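# Move foam blocks with repeated lot numbers to desk

## Task

Each foam block sits above a lot number printed on the shelf edge directly under it. Find every block whose lot number shows up two or more times anywhere in the storeroom, and place each of those blocks on the desk so that it stays there on its own, without the robot holding it. The robot must not topple over or finish leaning.

## Robot and tools

ROBOT. TidyBot++: a single mobile base (0.54 m long, 0.50 m wide, 0.38 m tall) on four driven casters, carrying one seven-joint arm with a two-finger gripper. The shoulder sits 0.12 m ahead of the base centre and 0.68 m above the floor. Cameras: base_camera (fixed on the base, looking forward and down) and wrist_camera (fisheye, looking along the hand).

FRAMES. Base frame: origin on the floor below the base centre, x forward, y left, z up. hand_pose is reported in this frame and marks the point between the finger pads; its z axis runs out along the fingers and the fingers close along its y axis. Odometry frame = base frame at the scene start. base_odometry heading is positive to the left, range -3.142 to 3.142, and counts wheel slip as motion, so it drifts a few cm and degrees over many moves. base_tilt is in degrees, positive when leaning forward or right.

execute_actions. Arguments: "actions" (a list holding exactly one action, or empty to just read state and images) and optional "cameras" (list of "base_camera", "wrist_camera" or "all"; omitted or null gives all, [] gives none). One action may contain:
- "base": exactly one key, each a relative offset from where the base last reported itself. translate_m: metres forward (+) or back, -2 to 2. strafe_m: metres sideways, left positive, -2 to 2. rotate_rad: radians, counter-clockwise seen from above positive, -6.3 to 6.3.
- "joints": absolute joint targets by name, radians: joint_1_rad (any angle; positive turns the arm clockwise from above, opposite to rotate_rad), joint_2_rad shoulder -2.249 to 2.249, joint_3_rad any angle, joint_4_rad elbow -2.579 to 2.579, joint_5_rad any angle, joint_6_rad wrist -2.099 to 2.099, joint_7_rad any angle (hand pointing down: positive is counter-clockwise from above; at 1.57 the fingers open toward robot left and right). gripper_pos is a 0 to 1 scale, 0 fully open (about 85 mm gap), 1 fully closed; gap is roughly 85 x (1 - gripper_pos) mm. Continuous joints take the short way, so turn them in steps under half a revolution.
- "speeds": optional top speeds for this action: translate_m and strafe_m 0.05 to 0.5 m/s, rotate_rad 0.1 to 1.57 rad/s (default is the maximum). A base move that needs over 8.667 s at its top speed is refused.
Unknown keys or out-of-range numbers make the whole call refused with no motion. Base and joint motions start together. A joint left out may still be pushing toward an older target.

ARM GEOMETRY. Segments: upper arm 0.42 m, forearm 0.31 m, hand 0.31 m. With joint_1_rad 0, joint_3_rad 3.14, joint_5_rad 0 the arm moves in the vertical x-z plane. Tilt from vertical (forward positive): upper arm = j2, forearm = j2 - j4, hand = j2 - j4 - j6. Hand point reach ahead of the shoulder = sum of length x sin(tilt); height above it = sum of length x cos(tilt). A downward hand reaches at most about 0.94 m above the floor, only near the base. The arm starts folded, hand down, protruding up to 0.08 m in front of the base.

RESULT LINES. base_status and joint_status: "done" (reached; for the base this only means the wheels turned enough, maybe with slip), "off_target" (settled elsewhere and may keep pushing), "contact_stop" / "time_out" (target dropped, holds position). "joint command not followed" with a "cause:" line means the self-collision check rejected the arm targets (the gripper target still runs); joints may say "not_followed" and retry later. on_its_own lists things you did not command. motor_effort gives percent of maximum, peak in brackets; readings are noisy and biased. For the gripper at 1, "done" means empty hands, "off_target" means an object stopped it. "ARM HIT" means a hard hit on the base or itself. MOTOR HOT warns of heating from holding loads; an OVER-TEMPERATURE FAULT lets the arm sag and joints report "limit_stop_at_motor_heat" (resend the target). A torque-sensor overload freezes the arm and gripper for 10 s, skipping the rest of the call. A call whose result reports a stop cancels the remaining calls of that reply.

ACCURACY. Friction leaves the hand 1-2 cm off (more when stretched). To correct, send each joint its previous command plus (desired - measured). A held object makes the arm sag; never command a joint to its current reading while holding something. Trust the images over hand_pose.

OTHER TOOLS. wait: {"seconds": 0 to 10}, returns state and images, commands nothing. zoom_image: {"camera", "region": [x0, y0, x1, y1]} in pixels of that camera's latest image, at most 504 x 504; useful for reading lot labels. base_camera images are 644x364, wrist_camera 644x476. read_manual returns licence texts only. finished_scene: {"scene": number} ends the scene for good; only call it once the blocks rest on the desk unaided.

AVOID. Dropping, slamming or shoving objects; driving while the arm is caught on something, especially above about 0.8 m, which can tip the robot; strong horizontal forces on a raised hand; driving the arm into the base (nothing prevents that). A blocked base or joint keeps pushing hard; back off or retarget. Objects may occasionally get nudged by outside disturbances, so check before finishing.

Each tool is called after "Emit:" in YAML: its name, and indented under it one key for each argument.

## Session

Emit:
execute_actions:
  actions: []

Scene clock: 0.00 s.
base_odometry: x=+0.000 y=+0.000 heading=+0.000 (m, m, rad; odometry frame)
base_tilt: forward=+0.0 right=+0.0 (deg)
base_status: not commanded
joint_positions: joint_1_rad=+0.029 joint_2_rad=-0.318 joint_3_rad=+3.140 joint_4_rad=-2.521 joint_5_rad=-0.026 joint_6_rad=-0.838 joint_7_rad=+1.619 gripper_pos=+0.000
joint_status: not commanded
motor_effort: joint_1_rad=+0 joint_2_rad=-3 joint_3_rad=+0 joint_4_rad=+16 joint_5_rad=+0 joint_6_rad=+1 joint_7_rad=-1 (%)
hand_pose: x=+0.2726 y=+0.0030 z=+0.5861 quat_wxyz=(-0.008, +0.999, +0.002, +0.051) (m; base frame)
pictures: base_camera, wrist_camera
Images, in order (width x height): base_camera 644x364, wrist_camera 644x476.

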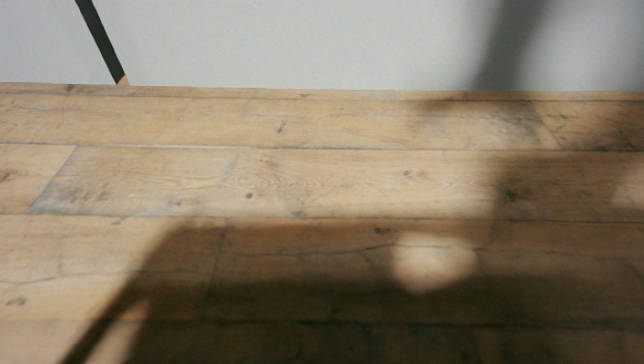

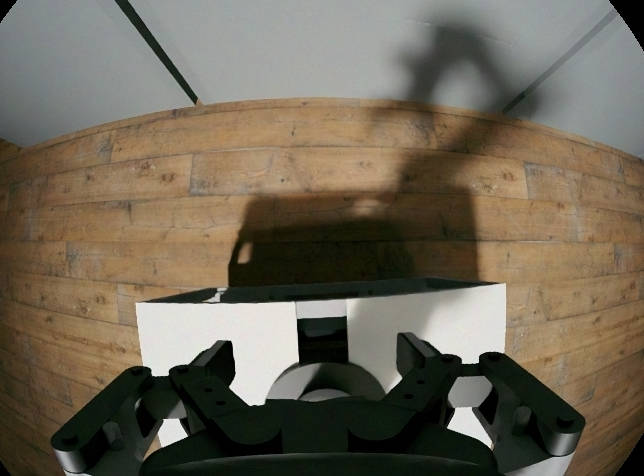

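Emit:
execute_actions:
  actions:
    - {"joints":{"joint_2_rad":-0.8,"joint_4_rad":-2.0,"joint_6_rad":-0.55}}

Emit:
execute_actions:
  actions:
    - {"base":{"rotate_rad":1.57}}

Emit:
execute_actions:
  actions:
    - {"base":{"rotate_rad":1.57}}

Emit:
execute_actions:
  actions:
    - {"base":{"rotate_rad":1.57}}

Scene clock: 8.27 s.
base_odometry: x=+0.000 y=+0.000 heading=+0.000 (m, m, rad; odometry frame)
base_tilt: forward=+0.0 right=+0.0 (deg)
base_status: not commanded
joint_positions: joint_1_rad=+0.029 joint_2_rad=-0.788 joint_3_rad=+3.140 joint_4_rad=-2.016 joint_5_rad=-0.026 joint_6_rad=-0.568 joint_7_rad=+1.619 gripper_pos=+0.000
joint_status: all done
motor_effort: joint_1_rad=+0(1) joint_2_rad=+4(7) joint_3_rad=+1(1) joint_4_rad=+24(24) joint_5_rad=+0(1) joint_6_rad=+9(9) joint_7_rad=+0(1) (%)
hand_pose: x=+0.4203 y=-0.0027 z=+1.0147 quat_wxyz=(+0.012, +0.782, +0.004, +0.623) (m; base frame)
pictures: base_camera, wrist_camera
camera_calibration (this result's frames):
wrist_camera: T_world_to_cam=[[-0.0347537, -0.999223, -0.0185655, 0.0294396], [-0.218427, 0.0257221, -0.975514, 1.13904], [0.975234, -0.0298476, -0.219151, -0.051179], [0, 0, 0, 1]] pos_world=[0.299732, -0.0014094, 1.10048]
Images, in order (width x height): base_camera 644x364, wrist_camera 644x476.

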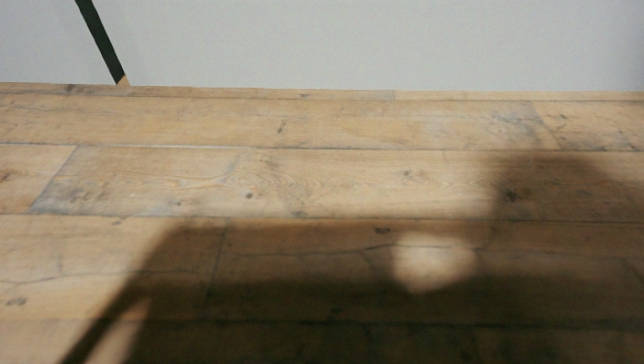

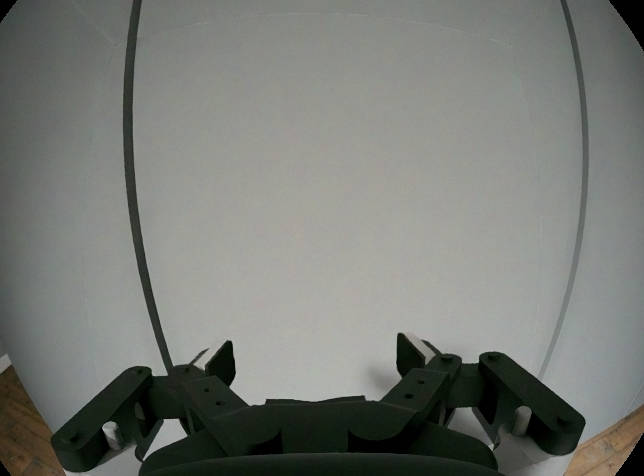

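Scene clock: 10.57 s.
base_odometry: x=+0.000 y=+0.000 heading=+1.569 (m, m, rad; odometry frame)
base_tilt: forward=+0.0 right=+0.1 (deg)
base_status: done
joint_positions: joint_1_rad=+0.029 joint_2_rad=-0.788 joint_3_rad=+3.140 joint_4_rad=-2.016 joint_5_rad=-0.026 joint_6_rad=-0.568 joint_7_rad=+1.619 gripper_pos=+0.000
joint_status: not commanded
motor_effort: joint_1_rad=+0(1) joint_2_rad=+4(5) joint_3_rad=+1(2) joint_4_rad=+23(24) joint_5_rad=+0(1) joint_6_rad=+9(8) joint_7_rad=+0(1) (%)
hand_pose: x=+0.4203 y=-0.0027 z=+1.0148 quat_wxyz=(+0.012, +0.782, +0.004, +0.623) (m; base frame)
pictures: base_camera, wrist_camera
camera_calibration (this result's frames):
wrist_camera: T_world_to_cam=[[-0.0347546, -0.999223, -0.0185685, 0.0294429], [-0.218224, 0.025719, -0.97556, 1.13907], [0.97528, -0.0298531, -0.218948, -0.0514037], [0, 0, 0, 1]] pos_world=[0.299728, -0.00141019, 1.10052]
Images, in order (width x height): base_camera 644x364, wrist_camera 644x476.

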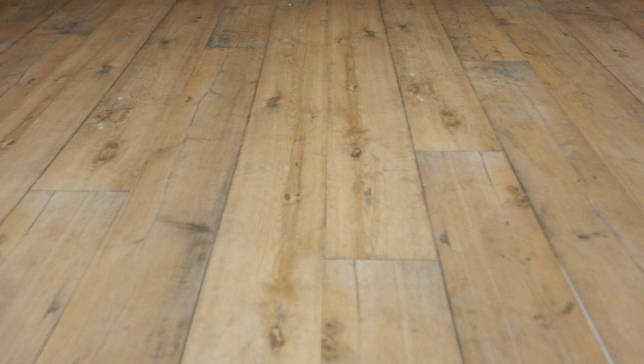

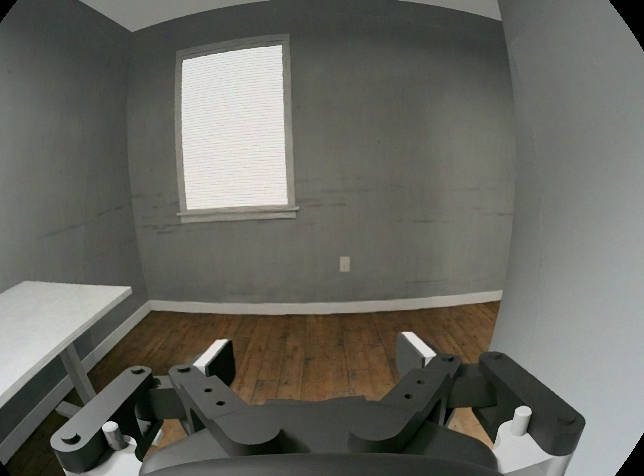

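Scene clock: 12.90 s.
base_odometry: x=+0.000 y=+0.000 heading=+3.138 (m, m, rad; odometry frame)
base_tilt: forward=+0.0 right=+0.0 (deg)
base_status: done
joint_positions: joint_1_rad=+0.029 joint_2_rad=-0.788 joint_3_rad=+3.140 joint_4_rad=-2.016 joint_5_rad=-0.026 joint_6_rad=-0.568 joint_7_rad=+1.619 gripper_pos=+0.000
joint_status: not commanded
motor_effort: joint_1_rad=+0(1) joint_2_rad=+4(4) joint_3_rad=+1(2) joint_4_rad=+23(24) joint_5_rad=-1(1) joint_6_rad=+9(8) joint_7_rad=-1(1) (%)
hand_pose: x=+0.4203 y=-0.0027 z=+1.0148 quat_wxyz=(+0.012, +0.782, +0.004, +0.623) (m; base frame)
pictures: base_camera, wrist_camera
camera_calibration (this result's frames):
wrist_camera: T_world_to_cam=[[-0.0347547, -0.999223, -0.0185687, 0.0294431], [-0.218224, 0.0257192, -0.97556, 1.13907], [0.97528, -0.0298532, -0.218948, -0.0514034], [0, 0, 0, 1]] pos_world=[0.299728, -0.00141019, 1.10052]
Images, in order (width x height): base_camera 644x364, wrist_camera 644x476.

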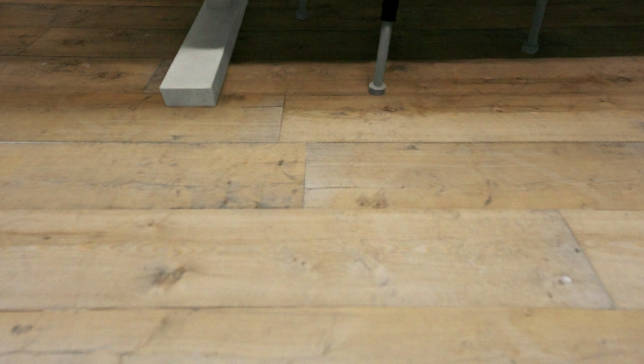

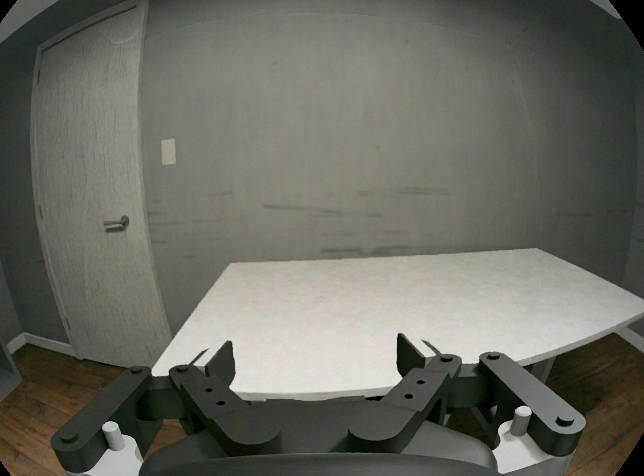

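Scene clock: 15.20 s.
base_odometry: x=+0.000 y=+0.000 heading=-1.576 (m, m, rad; odometry frame)
base_tilt: forward=+0.0 right=+0.1 (deg)
base_status: done
joint_positions: joint_1_rad=+0.029 joint_2_rad=-0.788 joint_3_rad=+3.140 joint_4_rad=-2.016 joint_5_rad=-0.026 joint_6_rad=-0.568 joint_7_rad=+1.619 gripper_pos=+0.000
joint_status: not commanded
motor_effort: joint_1_rad=+0(1) joint_2_rad=+4(4) joint_3_rad=+1(2) joint_4_rad=+23(23) joint_5_rad=+0(1) joint_6_rad=+9(8) joint_7_rad=-1(1) (%)
hand_pose: x=+0.4203 y=-0.0027 z=+1.0148 quat_wxyz=(+0.012, +0.782, +0.004, +0.623) (m; base frame)
pictures: base_camera, wrist_camera
camera_calibration (this result's frames):
wrist_camera: T_world_to_cam=[[-0.0347548, -0.999223, -0.0185691, 0.0294435], [-0.218224, 0.0257196, -0.97556, 1.13907], [0.97528, -0.0298532, -0.218948, -0.0514035], [0, 0, 0, 1]] pos_world=[0.299728, -0.0014103, 1.10052]
Images, in order (width x height): base_camera 644x364, wrist_camera 644x476.

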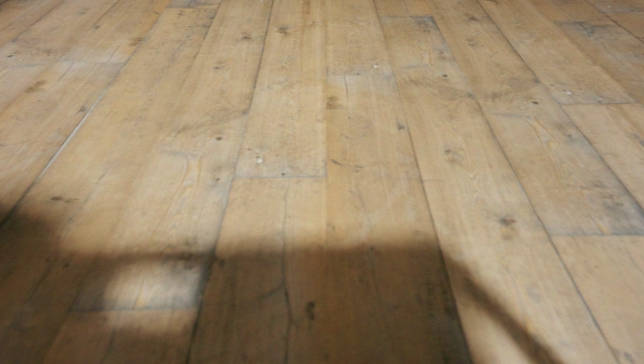

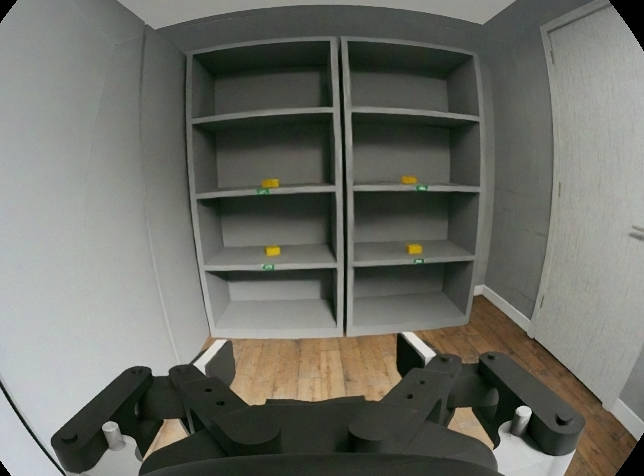

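Emit:
zoom_image:
  camera: "wrist_camera"
  region: [240,160,450,290]

Emit:
execute_actions:
  actions:
    - {"base":{"translate_m":1.0}}

Region (240, 160, 450, 290) of wrist_camera's 644x476 image, scaled by 2.400; it fills the top 312 rows of this view, and the rest is white.

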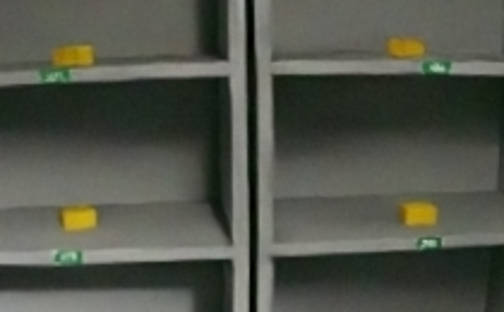

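Scene clock: 22.50 s.
base_odometry: x=-0.004 y=-1.000 heading=-1.575 (m, m, rad; odometry frame)
base_tilt: forward=+0.0 right=+0.0 (deg)
base_status: done
joint_positions: joint_1_rad=+0.029 joint_2_rad=-0.791 joint_3_rad=+3.140 joint_4_rad=-2.016 joint_5_rad=-0.026 joint_6_rad=-0.567 joint_7_rad=+1.619 gripper_pos=+0.000
joint_status: not commanded
motor_effort: joint_1_rad=+0(0) joint_2_rad=+4(9) joint_3_rad=+1(1) joint_4_rad=+23(24) joint_5_rad=-1(0) joint_6_rad=+8(9) joint_7_rad=+0(0) (%)
hand_pose: x=+0.4195 y=-0.0026 z=+1.0161 quat_wxyz=(+0.012, +0.781, +0.004, +0.625) (m; base frame)
pictures: base_camera, wrist_camera
camera_calibration (this result's frames):
wrist_camera: T_world_to_cam=[[-0.0347057, -0.999224, -0.0186006, 0.0294674], [-0.214304, 0.0256197, -0.976431, 1.13939], [0.97615, -0.0299015, -0.215027, -0.0546651], [0, 0, 0, 1]] pos_world=[0.29856, -0.00138077, 1.10133]
Images, in order (width x height): base_camera 644x364, wrist_camera 644x476.

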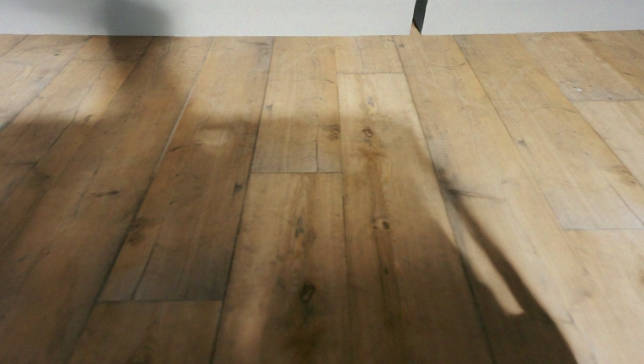

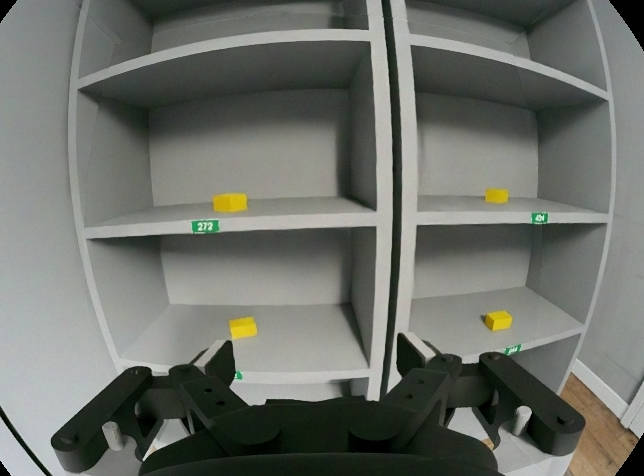

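Emit:
execute_actions:
  actions:
    - {"base":{"strafe_m":-0.2},"joints":{"joint_6_rad":-0.85}}
  cameras: ["wrist_camera"]

Emit:
zoom_image:
  camera: "wrist_camera"
  region: [100,90,540,340]

Scene clock: 30.40 s.
base_odometry: x=-0.204 y=-0.999 heading=-1.575 (m, m, rad; odometry frame)
base_tilt: forward=+0.0 right=+0.1 (deg)
base_status: done
joint_positions: joint_1_rad=+0.029 joint_2_rad=-0.791 joint_3_rad=+3.141 joint_4_rad=-2.011 joint_5_rad=-0.026 joint_6_rad=-0.849 joint_7_rad=+1.619 gripper_pos=+0.000
joint_status: all done
motor_effort: joint_1_rad=+0(1) joint_2_rad=+5(6) joint_3_rad=+1(3) joint_4_rad=+23(25) joint_5_rad=+0(1) joint_6_rad=+8(9) joint_7_rad=-1(0) (%)
hand_pose: x=+0.3887 y=-0.0001 z=+0.9369 quat_wxyz=(+0.007, +0.860, +0.006, +0.511) (m; base frame)
pictures: wrist_camera
camera_calibration (this result's frames):
wrist_camera: T_world_to_cam=[[-0.0326417, -0.999359, -0.0146733, 0.024987], [-0.473567, 0.0283931, -0.8803, 1.06616], [0.880153, -0.0217857, -0.47419, 0.238557], [0, 0, 0, 1]] pos_world=[0.295748, -0.000103476, 1.05203]
Images, in order (width x height): wrist_camera 644x476.

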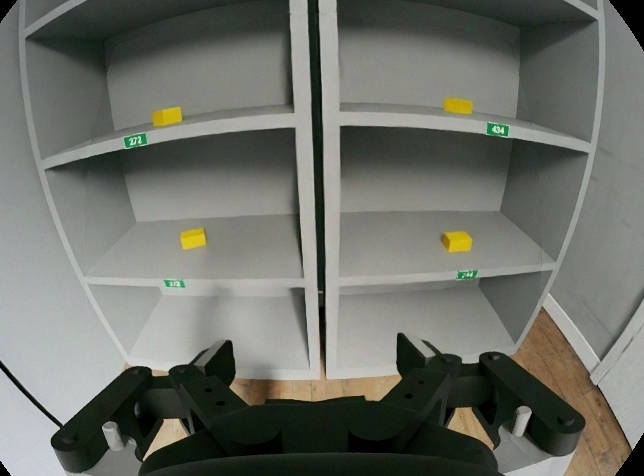

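Region (100, 90, 540, 340) of wrist_camera's 644x476 image, scaled by 1.145; it fills the top 286 rows of this view, and the rest is white.

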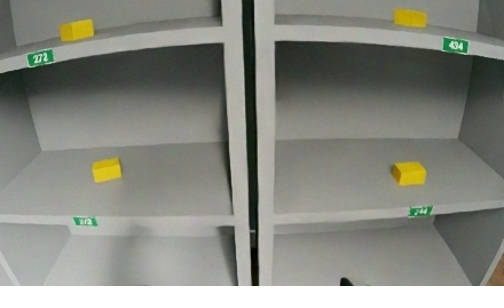

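Emit:
zoom_image:
  camera: "wrist_camera"
  region: [140,220,240,300]

Emit:
zoom_image:
  camera: "wrist_camera"
  region: [420,220,520,300]

Region (140, 220, 240, 300) of wrist_camera's 644x476 image, scaled by 5.040; it fills the top 403 rows of this view, and the rest is white.

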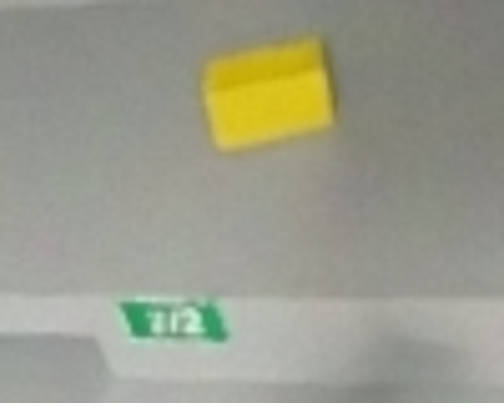

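Region (420, 220, 520, 300) of wrist_camera's 644x476 image, scaled by 5.040; it fills the top 403 rows of this view, and the rest is white.

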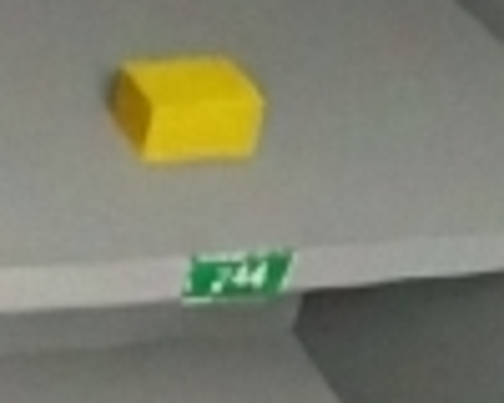

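Emit:
execute_actions:
  actions:
    - {"base":{"translate_m":-0.15},"joints":{"joint_2_rad":0.5,"joint_4_rad":-2.3,"joint_6_rad":1.05,"joint_1_rad":0,"joint_5_rad":0,"joint_7_rad":1.57}}
  cameras: ["wrist_camera"]

Scene clock: 39.50 s.
base_odometry: x=-0.204 y=-0.849 heading=-1.575 (m, m, rad; odometry frame)
base_tilt: forward=+0.0 right=+0.1 (deg)
base_status: done
joint_positions: joint_1_rad=+0.023 joint_2_rad=+0.484 joint_3_rad=+3.141 joint_4_rad=-2.276 joint_5_rad=-0.026 joint_6_rad=+1.029 joint_7_rad=+1.607 gripper_pos=+0.000
joint_status: all done
motor_effort: joint_1_rad=+0(1) joint_2_rad=-30(32) joint_3_rad=+0(2) joint_4_rad=+13(23) joint_5_rad=+0(1) joint_6_rad=+9(9) joint_7_rad=-1(0) (%)
hand_pose: x=+0.7388 y=-0.0194 z=+0.7127 quat_wxyz=(+0.023, +0.761, -0.007, +0.648) (m; base frame)
pictures: wrist_camera
camera_calibration (this result's frames):
wrist_camera: T_world_to_cam=[[-0.0634999, -0.997822, -0.0178585, 0.038887], [-0.154205, 0.0274899, -0.987656, 0.875655], [0.985996, -0.0599622, -0.155615, -0.482357], [0, 0, 0, 1]] pos_world=[0.613102, -0.0141926, 0.790479]
Images, in order (width x height): wrist_camera 644x476.

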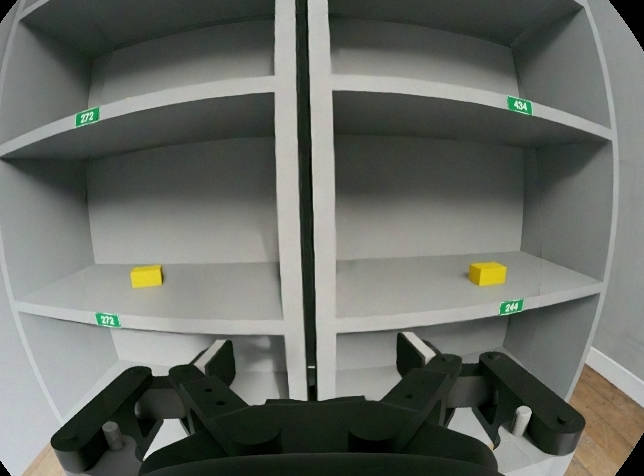

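Emit:
execute_actions:
  actions:
    - {"base":{"strafe_m":0.43},"joints":{"joint_2_rad":1.0,"joint_4_rad":-1.47,"joint_6_rad":0.64,"joint_1_rad":-0.02,"joint_5_rad":0.03,"joint_7_rad":1.54}}
  cameras: ["wrist_camera"]

Emit:
execute_actions:
  actions:
    - {"base":{"translate_m":0.2}}
  cameras: ["wrist_camera"]

Scene clock: 49.47 s.
base_odometry: x=+0.226 y=-0.851 heading=-1.575 (m, m, rad; odometry frame)
base_tilt: forward=+0.0 right=+0.0 (deg)
base_status: done
joint_positions: joint_1_rad=-0.016 joint_2_rad=+0.982 joint_3_rad=+3.141 joint_4_rad=-1.493 joint_5_rad=+0.006 joint_6_rad=+0.661 joint_7_rad=+1.577 gripper_pos=+0.000
joint_status: all done
motor_effort: joint_1_rad=+1(4) joint_2_rad=-48(49) joint_3_rad=+0(2) joint_4_rad=+17(18) joint_5_rad=+0(1) joint_6_rad=+9(10) joint_7_rad=-1(1) (%)
hand_pose: x=+0.9653 y=+0.0169 z=+0.5935 quat_wxyz=(-0.004, +0.787, +0.012, +0.616) (m; base frame)
pictures: wrist_camera
camera_calibration (this result's frames):
wrist_camera: T_world_to_cam=[[-0.00310527, -0.99947, -0.0323903, 0.0378045], [-0.236697, 0.0322046, -0.97105, 0.861581], [0.971578, 0.00465133, -0.236672, -0.661131], [0, 0, 0, 1]] pos_world=[0.846392, 0.0131127, 0.681391]
Images, in order (width x height): wrist_camera 644x476.

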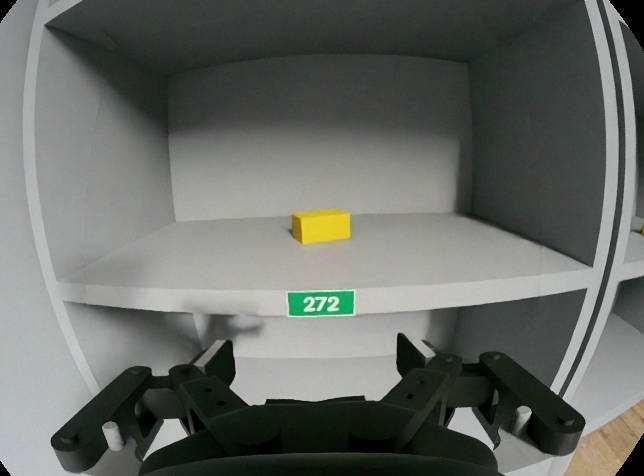

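Scene clock: 51.07 s.
base_odometry: x=+0.226 y=-1.051 heading=-1.574 (m, m, rad; odometry frame)
base_tilt: forward=+0.0 right=+0.0 (deg)
base_status: done
joint_positions: joint_1_rad=-0.016 joint_2_rad=+0.983 joint_3_rad=+3.141 joint_4_rad=-1.486 joint_5_rad=+0.006 joint_6_rad=+0.660 joint_7_rad=+1.577 gripper_pos=+0.000
joint_status: not commanded
motor_effort: joint_1_rad=+0(2) joint_2_rad=-49(51) joint_3_rad=-1(1) joint_4_rad=+18(18) joint_5_rad=+0(0) joint_6_rad=+9(9) joint_7_rad=-1(1) (%)
hand_pose: x=+0.9672 y=+0.0170 z=+0.5953 quat_wxyz=(-0.004, +0.786, +0.012, +0.618) (m; base frame)
pictures: wrist_camera
camera_calibration (this result's frames):
wrist_camera: T_world_to_cam=[[-0.00298382, -0.999468, -0.0324633, 0.0378229], [-0.232859, 0.0322655, -0.971975, 0.860608], [0.972506, 0.00465916, -0.232831, -0.665736], [0, 0, 0, 1]] pos_world=[0.847945, 0.0131367, 0.682714]
Images, in order (width x height): wrist_camera 644x476.

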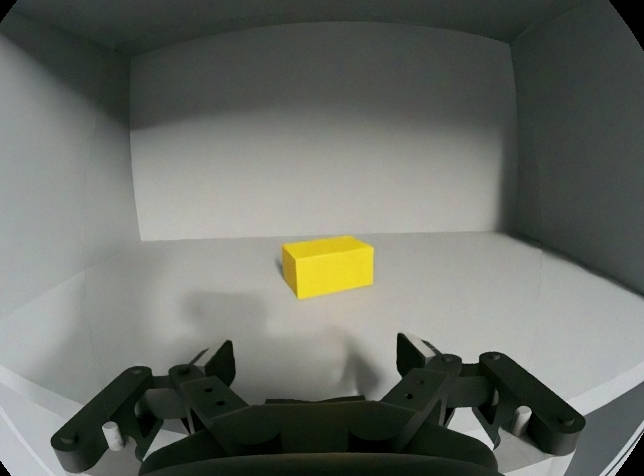

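Emit:
execute_actions:
  actions:
    - {"base":{"translate_m":0.16},"speeds":{"translate_m":0.1}}
  cameras: ["wrist_camera"]

Scene clock: 66.17 s.
base_odometry: x=+0.226 y=-1.211 heading=-1.574 (m, m, rad; odometry frame)
base_tilt: forward=+0.0 right=+0.1 (deg)
base_status: done
joint_positions: joint_1_rad=-0.016 joint_2_rad=+0.984 joint_3_rad=+3.141 joint_4_rad=-1.485 joint_5_rad=+0.006 joint_6_rad=+0.659 joint_7_rad=+1.577 gripper_pos=+0.000
joint_status: not commanded
motor_effort: joint_1_rad=-1(4) joint_2_rad=-49(51) joint_3_rad=-1(2) joint_4_rad=+17(18) joint_5_rad=+0(1) joint_6_rad=+9(9) joint_7_rad=+0(1) (%)
hand_pose: x=+0.9674 y=+0.0170 z=+0.5955 quat_wxyz=(-0.004, +0.786, +0.012, +0.618) (m; base frame)
pictures: wrist_camera
camera_calibration (this result's frames):
wrist_camera: T_world_to_cam=[[-0.00277496, -0.999474, -0.0323137, 0.0375905], [-0.232581, 0.0320728, -0.972048, 0.860607], [0.972573, 0.00481817, -0.232548, -0.666125], [0, 0, 0, 1]] pos_world=[0.848121, 0.0131782, 0.68286]
Images, in order (width x height): wrist_camera 644x476.

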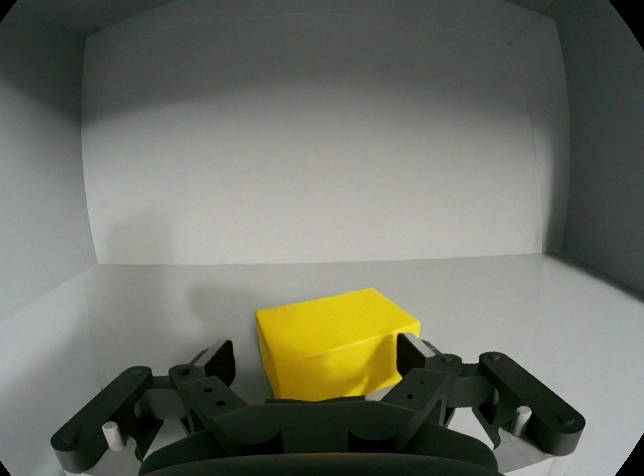

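Emit:
execute_actions:
  actions:
    - {"base":{"translate_m":0.045},"speeds":{"translate_m":0.05}}
  cameras: ["wrist_camera"]

Scene clock: 70.03 s.
base_odometry: x=+0.226 y=-1.256 heading=-1.573 (m, m, rad; odometry frame)
base_tilt: forward=+0.1 right=+0.1 (deg)
base_status: done
joint_positions: joint_1_rad=-0.016 joint_2_rad=+0.984 joint_3_rad=+3.141 joint_4_rad=-1.485 joint_5_rad=+0.007 joint_6_rad=+0.659 joint_7_rad=+1.577 gripper_pos=+0.000
joint_status: not commanded
motor_effort: joint_1_rad=+0(3) joint_2_rad=-49(50) joint_3_rad=-1(2) joint_4_rad=+18(18) joint_5_rad=+0(0) joint_6_rad=+9(9) joint_7_rad=+0(1) (%)
hand_pose: x=+0.9675 y=+0.0170 z=+0.5955 quat_wxyz=(-0.004, +0.786, +0.012, +0.618) (m; base frame)
pictures: wrist_camera
camera_calibration (this result's frames):
wrist_camera: T_world_to_cam=[[-0.00267999, -0.999476, -0.032245, 0.0374826], [-0.232498, 0.0319843, -0.972071, 0.860578], [0.972593, 0.00489175, -0.232462, -0.666264], [0, 0, 0, 1]] pos_world=[0.848187, 0.0131972, 0.682871]
Images, in order (width x height): wrist_camera 644x476.

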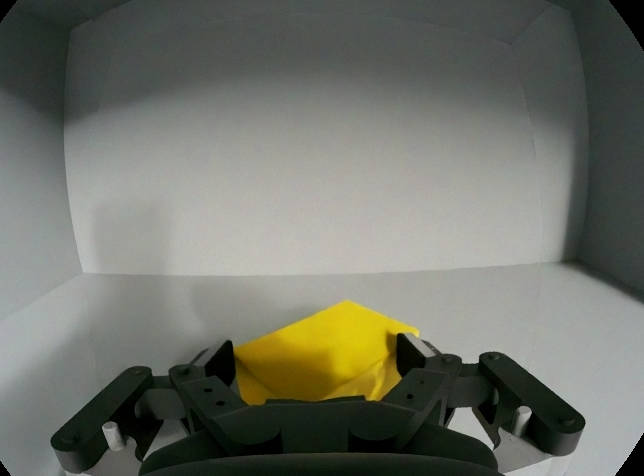

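Emit:
execute_actions:
  actions:
    - {"joints":{"gripper_pos":1}}
  cameras: ["wrist_camera"]

Scene clock: 75.60 s.
base_odometry: x=+0.226 y=-1.256 heading=-1.573 (m, m, rad; odometry frame)
base_tilt: forward=+0.0 right=+0.1 (deg)
base_status: not commanded
joint_positions: joint_1_rad=-0.016 joint_2_rad=+0.983 joint_3_rad=+3.141 joint_4_rad=-1.482 joint_5_rad=+0.007 joint_6_rad=+0.659 joint_7_rad=+1.576 gripper_pos=+0.999
joint_status: all done
motor_effort: joint_1_rad=+0(1) joint_2_rad=-47(49) joint_3_rad=-1(1) joint_4_rad=+16(17) joint_5_rad=+0(0) joint_6_rad=+8(8) joint_7_rad=-1(0) (%)
hand_pose: x=+0.9684 y=+0.0171 z=+0.5971 quat_wxyz=(-0.004, +0.785, +0.012, +0.619) (m; base frame)
pictures: wrist_camera
camera_calibration (this result's frames):
wrist_camera: T_world_to_cam=[[-0.00273732, -0.999454, -0.0329376, 0.0380191], [-0.229552, 0.0326862, -0.972747, 0.859871], [0.973293, 0.00489816, -0.229516, -0.669239], [0, 0, 0, 1]] pos_world=[0.848854, 0.0131704, 0.684088]
Images, in order (width x height): wrist_camera 644x476.

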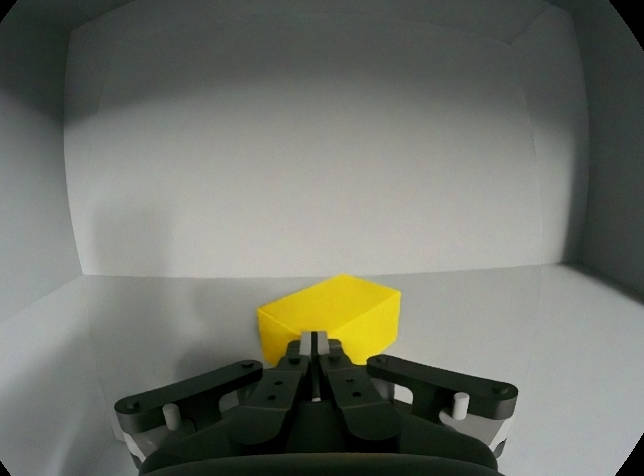

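Emit:
execute_actions:
  actions:
    - {"base":{"strafe_m":-0.04},"speeds":{"strafe_m":0.05}}
  cameras: []

Emit:
execute_actions:
  actions:
    - {"base":{"translate_m":0.06},"speeds":{"translate_m":0.05}}
  cameras: ["wrist_camera"]

Scene clock: 79.93 s.
base_odometry: x=+0.185 y=-1.256 heading=-1.573 (m, m, rad; odometry frame)
base_tilt: forward=+0.0 right=+0.1 (deg)
base_status: done
joint_positions: joint_1_rad=-0.017 joint_2_rad=+0.983 joint_3_rad=+3.141 joint_4_rad=-1.482 joint_5_rad=+0.008 joint_6_rad=+0.659 joint_7_rad=+1.576 gripper_pos=+0.999
joint_status: not commanded
motor_effort: joint_1_rad=+0(4) joint_2_rad=-47(47) joint_3_rad=-1(2) joint_4_rad=+17(17) joint_5_rad=+0(1) joint_6_rad=+8(8) joint_7_rad=-1(1) (%)
hand_pose: x=+0.9684 y=+0.0181 z=+0.5971 quat_wxyz=(-0.004, +0.785, +0.013, +0.619) (m; base frame)
pictures: none
No camera images: the call's "cameras" was empty. Leave "cameras" out to get every camera's image.

Scene clock: 81.57 s.
base_odometry: x=+0.185 y=-1.317 heading=-1.574 (m, m, rad; odometry frame)
base_tilt: forward=+0.0 right=+0.0 (deg)
base_status: done
joint_positions: joint_1_rad=-0.017 joint_2_rad=+0.984 joint_3_rad=+3.141 joint_4_rad=-1.482 joint_5_rad=+0.008 joint_6_rad=+0.659 joint_7_rad=+1.576 gripper_pos=+0.999
joint_status: not commanded
motor_effort: joint_1_rad=+0(2) joint_2_rad=-49(50) joint_3_rad=+0(1) joint_4_rad=+17(19) joint_5_rad=+0(0) joint_6_rad=+9(9) joint_7_rad=-1(1) (%)
hand_pose: x=+0.9684 y=+0.0181 z=+0.5967 quat_wxyz=(-0.004, +0.785, +0.013, +0.619) (m; base frame)
pictures: wrist_camera
camera_calibration (this result's frames):
wrist_camera: T_world_to_cam=[[-0.000993776, -0.999477, -0.0323224, 0.0369906], [-0.230043, 0.031684, -0.972665, 0.859962], [0.97318, 0.00646893, -0.229954, -0.668969], [0, 0, 0, 1]] pos_world=[0.848892, 0.0140517, 0.683818]
Images, in order (width x height): wrist_camera 644x476.

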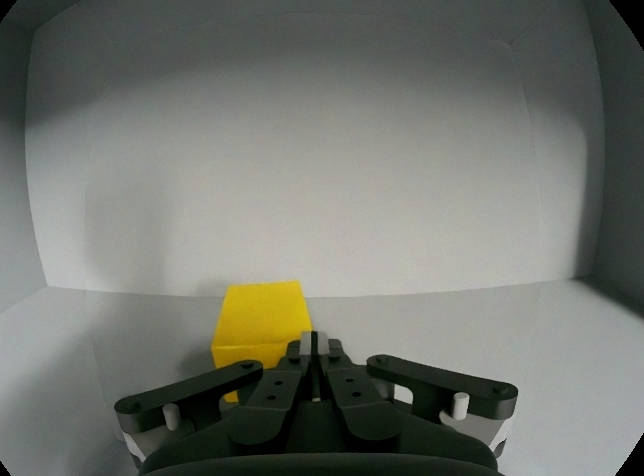

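Aligned nicely.

Emit:
execute_actions:
  actions:
    - {"base":{"translate_m":-0.07},"speeds":{"translate_m":0.1}}
  cameras: []

Emit:
execute_actions:
  actions:
    - {"base":{"strafe_m":0.032},"speeds":{"strafe_m":0.05},"joints":{"gripper_pos":0}}
  cameras: ["wrist_camera"]

Emit:
execute_actions:
  actions:
    - {"base":{"translate_m":0.1},"speeds":{"translate_m":0.1}}
  cameras: ["wrist_camera"]

Emit:
execute_actions:
  actions:
    - {"joints":{"gripper_pos":1}}
  cameras: ["wrist_camera"]

Scene clock: 86.77 s.
base_odometry: x=+0.185 y=-1.247 heading=-1.574 (m, m, rad; odometry frame)
base_tilt: forward=+0.0 right=+0.1 (deg)
base_status: done
joint_positions: joint_1_rad=-0.017 joint_2_rad=+0.984 joint_3_rad=+3.141 joint_4_rad=-1.482 joint_5_rad=+0.008 joint_6_rad=+0.659 joint_7_rad=+1.576 gripper_pos=+0.999
joint_status: not commanded
motor_effort: joint_1_rad=+0(4) joint_2_rad=-48(51) joint_3_rad=+0(3) joint_4_rad=+17(18) joint_5_rad=+0(0) joint_6_rad=+9(9) joint_7_rad=-1(1) (%)
hand_pose: x=+0.9684 y=+0.0181 z=+0.5963 quat_wxyz=(-0.004, +0.786, +0.013, +0.619) (m; base frame)
pictures: none
No camera images: the call's "cameras" was empty. Leave "cameras" out to get every camera's image.

Scene clock: 87.87 s.
base_odometry: x=+0.217 y=-1.247 heading=-1.573 (m, m, rad; odometry frame)
base_tilt: forward=+0.0 right=+0.1 (deg)
base_status: done
joint_positions: joint_1_rad=-0.018 joint_2_rad=+0.984 joint_3_rad=+3.141 joint_4_rad=-1.482 joint_5_rad=+0.008 joint_6_rad=+0.659 joint_7_rad=+1.576 gripper_pos=+0.000
joint_status: all done
motor_effort: joint_1_rad=+0(4) joint_2_rad=-49(50) joint_3_rad=+0(2) joint_4_rad=+17(18) joint_5_rad=+0(1) joint_6_rad=+8(9) joint_7_rad=+0(0) (%)
hand_pose: x=+0.9684 y=+0.0185 z=+0.5963 quat_wxyz=(-0.004, +0.786, +0.013, +0.619) (m; base frame)
pictures: wrist_camera
camera_calibration (this result's frames):
wrist_camera: T_world_to_cam=[[-0.000445095, -0.99948, -0.032233, 0.0368242], [-0.230799, 0.0314654, -0.972492, 0.860133], [0.973001, 0.0070065, -0.230693, -0.668467], [0, 0, 0, 1]] pos_world=[0.848953, 0.0144243, 0.683449]
Images, in order (width x height): wrist_camera 644x476.

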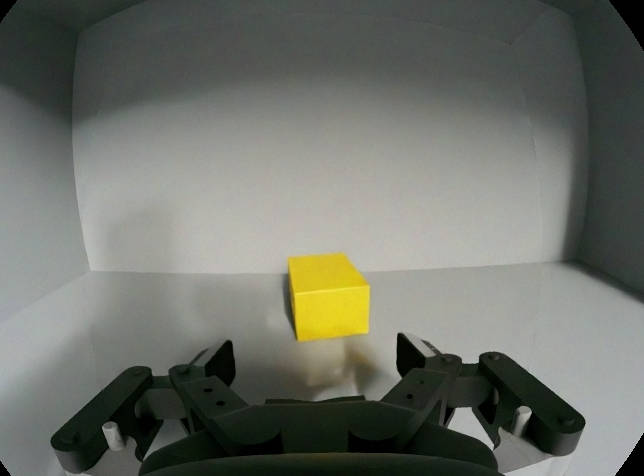

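Scene clock: 89.40 s.
base_odometry: x=+0.217 y=-1.347 heading=-1.573 (m, m, rad; odometry frame)
base_tilt: forward=+0.0 right=+0.1 (deg)
base_status: done
joint_positions: joint_1_rad=-0.018 joint_2_rad=+0.984 joint_3_rad=+3.141 joint_4_rad=-1.482 joint_5_rad=+0.008 joint_6_rad=+0.658 joint_7_rad=+1.576 gripper_pos=+0.000
joint_status: not commanded
motor_effort: joint_1_rad=+0(1) joint_2_rad=-49(51) joint_3_rad=-1(1) joint_4_rad=+17(19) joint_5_rad=+0(0) joint_6_rad=+9(9) joint_7_rad=-1(1) (%)
hand_pose: x=+0.9684 y=+0.0185 z=+0.5962 quat_wxyz=(-0.004, +0.786, +0.013, +0.619) (m; base frame)
pictures: wrist_camera
camera_calibration (this result's frames):
wrist_camera: T_world_to_cam=[[-0.000454214, -0.99948, -0.0322265, 0.0368267], [-0.231033, 0.0314595, -0.972437, 0.860265], [0.972946, 0.00700369, -0.230927, -0.6683], [0, 0, 0, 1]] pos_world=[0.848986, 0.0144246, 0.683412]
Images, in order (width x height): wrist_camera 644x476.

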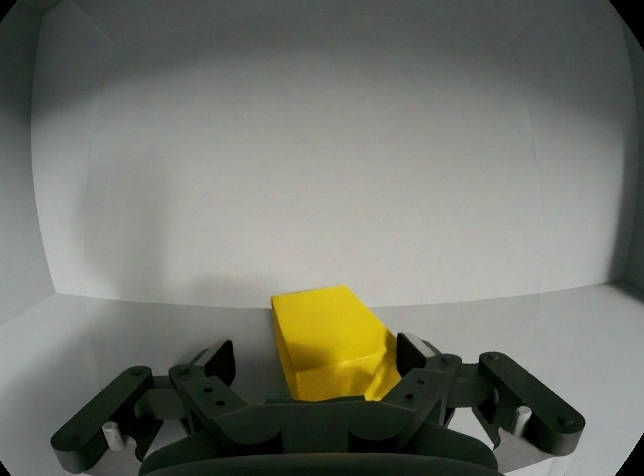

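Scene clock: 90.50 s.
base_odometry: x=+0.217 y=-1.347 heading=-1.573 (m, m, rad; odometry frame)
base_tilt: forward=+0.0 right=+0.0 (deg)
base_status: not commanded
joint_positions: joint_1_rad=-0.018 joint_2_rad=+0.984 joint_3_rad=+3.141 joint_4_rad=-1.481 joint_5_rad=+0.008 joint_6_rad=+0.658 joint_7_rad=+1.576 gripper_pos=+0.999
joint_status: all done
motor_effort: joint_1_rad=+0(1) joint_2_rad=-46(49) joint_3_rad=-1(1) joint_4_rad=+17(18) joint_5_rad=-1(0) joint_6_rad=+8(9) joint_7_rad=-1(1) (%)
hand_pose: x=+0.9685 y=+0.0185 z=+0.5963 quat_wxyz=(-0.004, +0.786, +0.013, +0.619) (m; base frame)
pictures: wrist_camera
camera_calibration (this result's frames):
wrist_camera: T_world_to_cam=[[-0.000450454, -0.99948, -0.0322285, 0.0368268], [-0.230917, 0.0314614, -0.972465, 0.860236], [0.972973, 0.00700407, -0.230812, -0.668419], [0, 0, 0, 1]] pos_world=[0.849014, 0.0144251, 0.683457]
Images, in order (width x height): wrist_camera 644x476.

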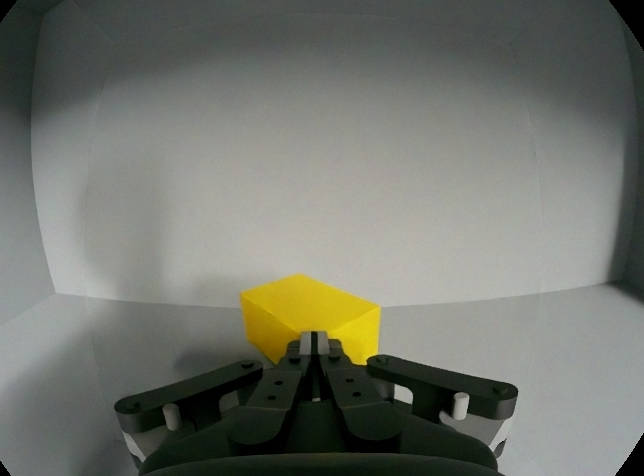

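Emit:
execute_actions:
  actions:
    - {"base":{"strafe_m":0.035},"speeds":{"strafe_m":0.05}}
  cameras: ["wrist_camera"]

Emit:
execute_actions:
  actions:
    - {"base":{"translate_m":0.04},"speeds":{"translate_m":0.05}}
  cameras: ["wrist_camera"]

Scene clock: 94.73 s.
base_odometry: x=+0.252 y=-1.347 heading=-1.573 (m, m, rad; odometry frame)
base_tilt: forward=+0.1 right=+0.0 (deg)
base_status: done
joint_positions: joint_1_rad=-0.018 joint_2_rad=+0.984 joint_3_rad=+3.141 joint_4_rad=-1.481 joint_5_rad=+0.008 joint_6_rad=+0.658 joint_7_rad=+1.576 gripper_pos=+0.999
joint_status: not commanded
motor_effort: joint_1_rad=+1(5) joint_2_rad=-48(48) joint_3_rad=+0(3) joint_4_rad=+17(17) joint_5_rad=-1(1) joint_6_rad=+9(9) joint_7_rad=+0(0) (%)
hand_pose: x=+0.9685 y=+0.0189 z=+0.5963 quat_wxyz=(-0.004, +0.786, +0.013, +0.619) (m; base frame)
pictures: wrist_camera
camera_calibration (this result's frames):
wrist_camera: T_world_to_cam=[[0.0000175417, -0.999482, -0.032183, 0.0367098], [-0.230932, 0.0313091, -0.972466, 0.86024], [0.97297, 0.00744914, -0.230811, -0.668419], [0, 0, 0, 1]] pos_world=[0.849008, 0.0147366, 0.683457]
Images, in order (width x height): wrist_camera 644x476.

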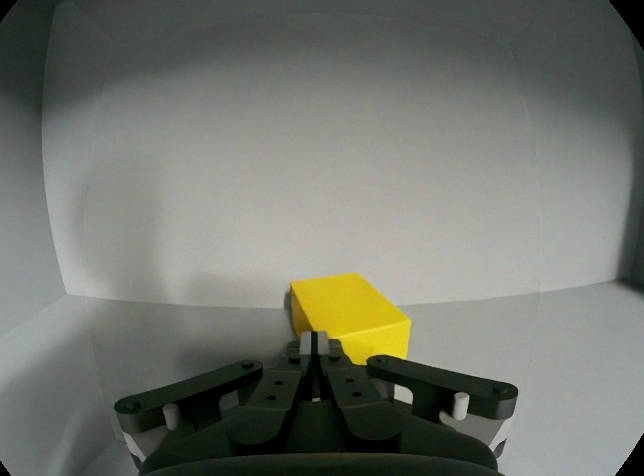

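Scene clock: 96.80 s.
base_odometry: x=+0.252 y=-1.387 heading=-1.573 (m, m, rad; odometry frame)
base_tilt: forward=+0.1 right=+0.0 (deg)
base_status: done
joint_positions: joint_1_rad=-0.020 joint_2_rad=+0.973 joint_3_rad=+3.140 joint_4_rad=-1.503 joint_5_rad=+0.011 joint_6_rad=+0.657 joint_7_rad=+1.576 gripper_pos=+0.999
joint_status: not commanded
motor_effort: joint_1_rad=+2(5) joint_2_rad=-43(52) joint_3_rad=+0(3) joint_4_rad=+22(28) joint_5_rad=-1(2) joint_6_rad=+8(10) joint_7_rad=-1(1) (%)
hand_pose: x=+0.9624 y=+0.0212 z=+0.5950 quat_wxyz=(-0.005, +0.789, +0.016, +0.614) (m; base frame)
pictures: wrist_camera
camera_calibration (this result's frames):
wrist_camera: T_world_to_cam=[[0.00453101, -0.999548, -0.0297359, 0.0331552], [-0.241953, 0.0277568, -0.969891, 0.866646], [0.970277, 0.0115893, -0.241718, -0.653847], [0, 0, 0, 1]] pos_world=[0.84395, 0.0166625, 0.683492]
Images, in order (width x height): wrist_camera 644x476.

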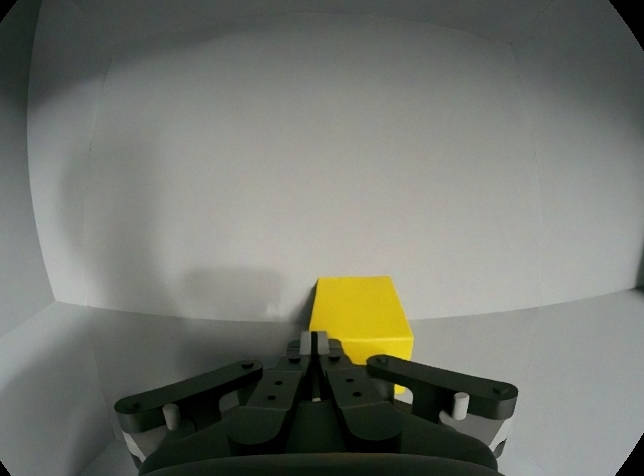

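Lucky: squared against the wall.

Emit:
execute_actions:
  actions:
    - {"base":{"translate_m":-0.04},"speeds":{"translate_m":0.1}}
  cameras: []

Emit:
execute_actions:
  actions:
    - {"base":{"strafe_m":-0.025},"speeds":{"strafe_m":0.05},"joints":{"gripper_pos":0}}
  cameras: ["wrist_camera"]

Scene clock: 101.40 s.
base_odometry: x=+0.252 y=-1.347 heading=-1.573 (m, m, rad; odometry frame)
base_tilt: forward=+0.0 right=+0.0 (deg)
base_status: done
joint_positions: joint_1_rad=-0.020 joint_2_rad=+0.987 joint_3_rad=+3.140 joint_4_rad=-1.479 joint_5_rad=+0.011 joint_6_rad=+0.657 joint_7_rad=+1.576 gripper_pos=+0.999
joint_status: not commanded
motor_effort: joint_1_rad=+0(2) joint_2_rad=-48(52) joint_3_rad=-1(1) joint_4_rad=+17(21) joint_5_rad=+0(1) joint_6_rad=+8(9) joint_7_rad=-1(1) (%)
hand_pose: x=+0.9690 y=+0.0213 z=+0.5952 quat_wxyz=(-0.005, +0.786, +0.016, +0.618) (m; base frame)
pictures: none
No camera images: the call's "cameras" was empty. Leave "cameras" out to get every camera's image.

Scene clock: 102.50 s.
base_odometry: x=+0.227 y=-1.347 heading=-1.573 (m, m, rad; odometry frame)
base_tilt: forward=+0.0 right=+0.1 (deg)
base_status: done
joint_positions: joint_1_rad=-0.020 joint_2_rad=+0.987 joint_3_rad=+3.140 joint_4_rad=-1.479 joint_5_rad=+0.011 joint_6_rad=+0.657 joint_7_rad=+1.576 gripper_pos=+0.000
joint_status: all done
motor_effort: joint_1_rad=+0(4) joint_2_rad=-48(50) joint_3_rad=+0(3) joint_4_rad=+17(18) joint_5_rad=+0(1) joint_6_rad=+9(9) joint_7_rad=-1(1) (%)
hand_pose: x=+0.9690 y=+0.0212 z=+0.5952 quat_wxyz=(-0.005, +0.786, +0.016, +0.618) (m; base frame)
pictures: wrist_camera
camera_calibration (this result's frames):
wrist_camera: T_world_to_cam=[[0.00473079, -0.999542, -0.0299059, 0.0330989], [-0.232151, 0.0279914, -0.972277, 0.860336], [0.972668, 0.0115423, -0.231913, -0.66833], [0, 0, 0, 1]] pos_world=[0.849635, 0.0167158, 0.682481]
Images, in order (width x height): wrist_camera 644x476.

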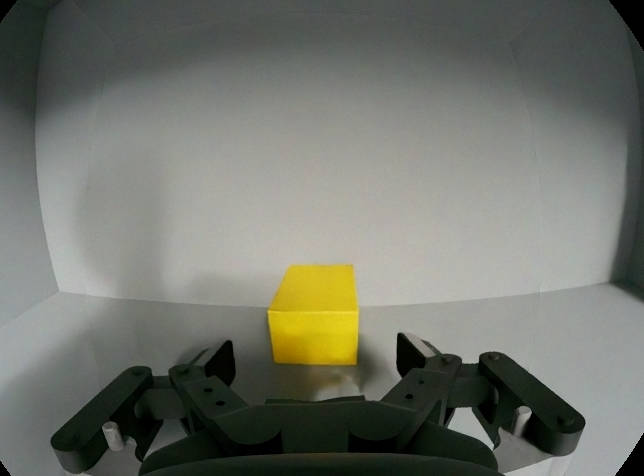

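Emit:
execute_actions:
  actions:
    - {"base":{"translate_m":0.075},"speeds":{"translate_m":0.07}}
  cameras: ["wrist_camera"]

Emit:
execute_actions:
  actions:
    - {"joints":{"gripper_pos":1}}
  cameras: ["wrist_camera"]

Scene clock: 106.33 s.
base_odometry: x=+0.227 y=-1.422 heading=-1.573 (m, m, rad; odometry frame)
base_tilt: forward=+0.0 right=+0.0 (deg)
base_status: done
joint_positions: joint_1_rad=-0.020 joint_2_rad=+0.987 joint_3_rad=+3.140 joint_4_rad=-1.479 joint_5_rad=+0.011 joint_6_rad=+0.657 joint_7_rad=+1.576 gripper_pos=+0.000
joint_status: not commanded
motor_effort: joint_1_rad=+1(1) joint_2_rad=-50(51) joint_3_rad=-1(1) joint_4_rad=+18(19) joint_5_rad=+0(0) joint_6_rad=+9(9) joint_7_rad=-1(1) (%)
hand_pose: x=+0.9690 y=+0.0212 z=+0.5951 quat_wxyz=(-0.005, +0.786, +0.016, +0.618) (m; base frame)
pictures: wrist_camera
camera_calibration (this result's frames):
wrist_camera: T_world_to_cam=[[0.00472718, -0.999542, -0.0299034, 0.0330982], [-0.232277, 0.0279883, -0.972247, 0.860348], [0.972638, 0.0115419, -0.232038, -0.66824], [0, 0, 0, 1]] pos_world=[0.849638, 0.016716, 0.682403]
Images, in order (width x height): wrist_camera 644x476.

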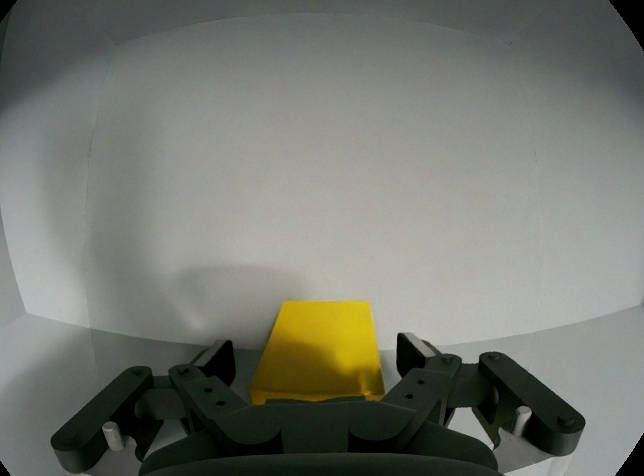

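Scene clock: 107.43 s.
base_odometry: x=+0.227 y=-1.421 heading=-1.573 (m, m, rad; odometry frame)
base_tilt: forward=+0.0 right=+0.1 (deg)
base_status: not commanded
joint_positions: joint_1_rad=-0.020 joint_2_rad=+0.985 joint_3_rad=+3.140 joint_4_rad=-1.481 joint_5_rad=+0.011 joint_6_rad=+0.657 joint_7_rad=+1.576 gripper_pos=+0.375
joint_status: gripper_pos off_target (ended at +0.375, target +1.000)
motor_effort: joint_1_rad=+0(3) joint_2_rad=-45(49) joint_3_rad=-1(2) joint_4_rad=+20(27) joint_5_rad=+0(1) joint_6_rad=+8(9) joint_7_rad=-1(1) (%)
hand_pose: x=+0.9683 y=+0.0211 z=+0.5953 quat_wxyz=(-0.005, +0.786, +0.016, +0.618) (m; base frame)
pictures: wrist_camera
camera_calibration (this result's frames):
wrist_camera: T_world_to_cam=[[0.0044961, -0.999543, -0.0298865, 0.033134], [-0.233197, 0.0280147, -0.972026, 0.861152], [0.972419, 0.0113398, -0.232964, -0.666724], [0, 0, 0, 1]] pos_world=[0.849004, 0.0165544, 0.682729]
Images, in order (width x height): wrist_camera 644x476.

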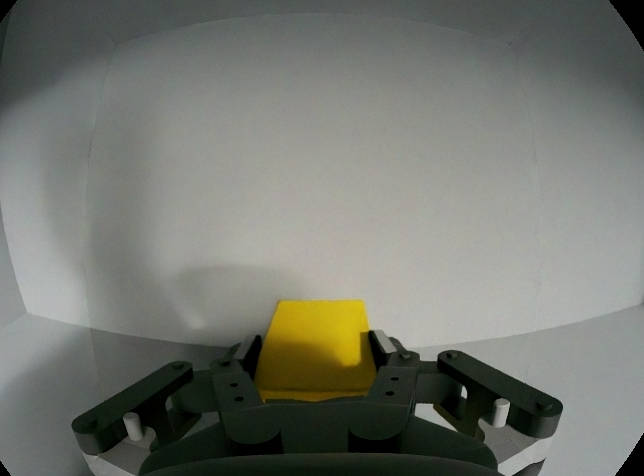

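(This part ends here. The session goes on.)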